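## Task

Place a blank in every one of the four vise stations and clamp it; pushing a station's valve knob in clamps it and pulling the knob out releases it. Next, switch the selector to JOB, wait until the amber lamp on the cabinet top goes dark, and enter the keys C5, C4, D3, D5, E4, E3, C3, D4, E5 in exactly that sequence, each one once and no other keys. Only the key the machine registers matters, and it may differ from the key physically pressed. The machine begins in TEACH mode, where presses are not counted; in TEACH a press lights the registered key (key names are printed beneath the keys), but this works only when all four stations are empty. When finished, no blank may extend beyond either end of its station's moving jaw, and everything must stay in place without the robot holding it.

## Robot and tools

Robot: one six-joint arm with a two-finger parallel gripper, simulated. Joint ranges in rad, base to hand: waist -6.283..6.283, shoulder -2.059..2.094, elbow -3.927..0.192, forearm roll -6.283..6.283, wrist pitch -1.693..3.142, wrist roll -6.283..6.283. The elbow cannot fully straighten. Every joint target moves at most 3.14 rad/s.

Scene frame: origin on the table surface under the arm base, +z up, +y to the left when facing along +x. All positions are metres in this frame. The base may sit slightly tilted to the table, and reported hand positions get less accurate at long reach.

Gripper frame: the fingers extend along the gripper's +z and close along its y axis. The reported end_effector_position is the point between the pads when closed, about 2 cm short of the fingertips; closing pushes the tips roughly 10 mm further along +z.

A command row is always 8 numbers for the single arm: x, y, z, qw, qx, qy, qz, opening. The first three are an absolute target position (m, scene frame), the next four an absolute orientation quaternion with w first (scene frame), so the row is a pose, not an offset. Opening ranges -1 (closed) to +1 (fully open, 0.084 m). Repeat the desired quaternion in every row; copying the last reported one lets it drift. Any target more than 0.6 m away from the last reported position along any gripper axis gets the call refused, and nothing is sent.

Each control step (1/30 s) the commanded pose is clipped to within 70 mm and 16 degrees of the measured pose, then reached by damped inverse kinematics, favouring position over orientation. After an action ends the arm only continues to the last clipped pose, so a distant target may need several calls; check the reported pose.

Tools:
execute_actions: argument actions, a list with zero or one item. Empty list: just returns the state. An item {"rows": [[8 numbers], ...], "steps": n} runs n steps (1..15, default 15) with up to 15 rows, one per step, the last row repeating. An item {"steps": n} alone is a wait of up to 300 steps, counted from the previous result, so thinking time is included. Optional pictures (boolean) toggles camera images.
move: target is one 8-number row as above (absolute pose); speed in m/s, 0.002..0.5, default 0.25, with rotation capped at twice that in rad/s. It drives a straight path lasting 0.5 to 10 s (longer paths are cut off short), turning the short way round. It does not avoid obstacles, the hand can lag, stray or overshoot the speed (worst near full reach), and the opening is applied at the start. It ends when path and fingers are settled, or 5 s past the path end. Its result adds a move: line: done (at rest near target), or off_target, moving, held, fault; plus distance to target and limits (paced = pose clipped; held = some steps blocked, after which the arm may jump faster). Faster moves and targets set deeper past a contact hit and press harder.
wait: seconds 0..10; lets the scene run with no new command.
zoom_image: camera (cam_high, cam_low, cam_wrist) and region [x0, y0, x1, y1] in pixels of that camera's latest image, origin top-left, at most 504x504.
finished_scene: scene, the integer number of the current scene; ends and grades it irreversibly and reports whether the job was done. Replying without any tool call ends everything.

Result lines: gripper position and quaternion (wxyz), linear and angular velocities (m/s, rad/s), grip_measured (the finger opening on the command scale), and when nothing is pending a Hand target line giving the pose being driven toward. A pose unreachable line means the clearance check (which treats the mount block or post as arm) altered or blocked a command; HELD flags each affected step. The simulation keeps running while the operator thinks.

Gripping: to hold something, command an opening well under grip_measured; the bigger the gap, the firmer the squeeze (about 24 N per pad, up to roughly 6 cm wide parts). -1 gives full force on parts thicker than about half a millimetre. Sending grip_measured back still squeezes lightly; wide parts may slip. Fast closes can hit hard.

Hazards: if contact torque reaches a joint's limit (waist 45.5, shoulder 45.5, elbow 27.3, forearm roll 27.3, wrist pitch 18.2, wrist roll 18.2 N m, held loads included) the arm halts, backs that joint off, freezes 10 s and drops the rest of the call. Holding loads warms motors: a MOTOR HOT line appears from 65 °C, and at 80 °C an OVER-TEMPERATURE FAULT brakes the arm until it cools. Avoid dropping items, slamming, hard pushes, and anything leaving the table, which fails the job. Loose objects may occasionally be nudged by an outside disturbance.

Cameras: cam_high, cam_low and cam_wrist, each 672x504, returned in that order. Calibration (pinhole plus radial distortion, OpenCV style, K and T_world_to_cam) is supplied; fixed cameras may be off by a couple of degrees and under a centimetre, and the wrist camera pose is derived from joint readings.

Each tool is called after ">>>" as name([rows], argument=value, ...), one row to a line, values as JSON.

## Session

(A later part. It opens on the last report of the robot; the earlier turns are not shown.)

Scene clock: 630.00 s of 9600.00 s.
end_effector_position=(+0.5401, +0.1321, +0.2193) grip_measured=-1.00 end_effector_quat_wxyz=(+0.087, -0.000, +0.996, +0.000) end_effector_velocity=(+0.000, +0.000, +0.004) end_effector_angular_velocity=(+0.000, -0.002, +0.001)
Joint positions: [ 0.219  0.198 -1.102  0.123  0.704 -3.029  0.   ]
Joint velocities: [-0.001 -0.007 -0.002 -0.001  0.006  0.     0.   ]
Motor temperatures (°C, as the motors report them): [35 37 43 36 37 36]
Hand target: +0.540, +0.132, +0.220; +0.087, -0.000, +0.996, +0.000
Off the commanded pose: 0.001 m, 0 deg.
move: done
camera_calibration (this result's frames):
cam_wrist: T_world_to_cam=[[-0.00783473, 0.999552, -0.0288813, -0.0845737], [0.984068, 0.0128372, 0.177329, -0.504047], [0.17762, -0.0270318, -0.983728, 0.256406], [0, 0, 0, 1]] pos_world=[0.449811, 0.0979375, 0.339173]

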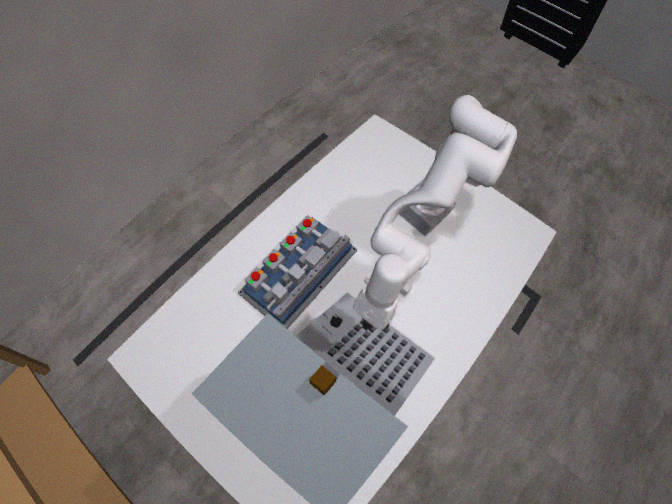

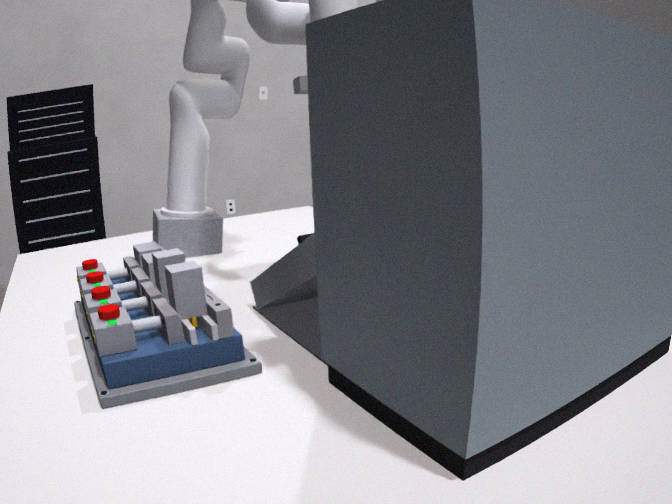

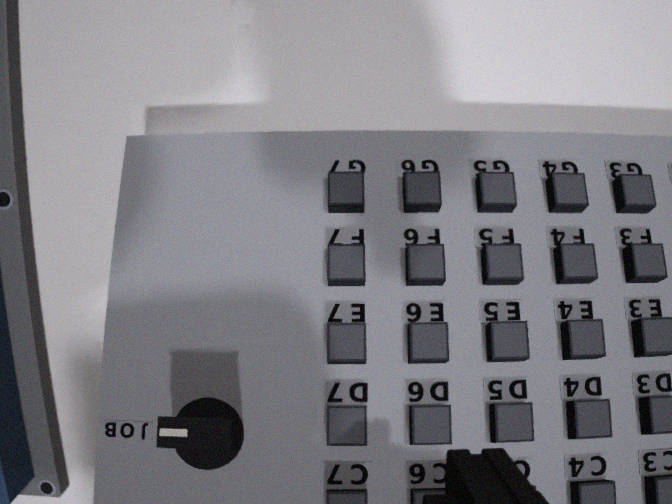

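>>> finished_scene(scene=2)

The scene is finished: the task was done.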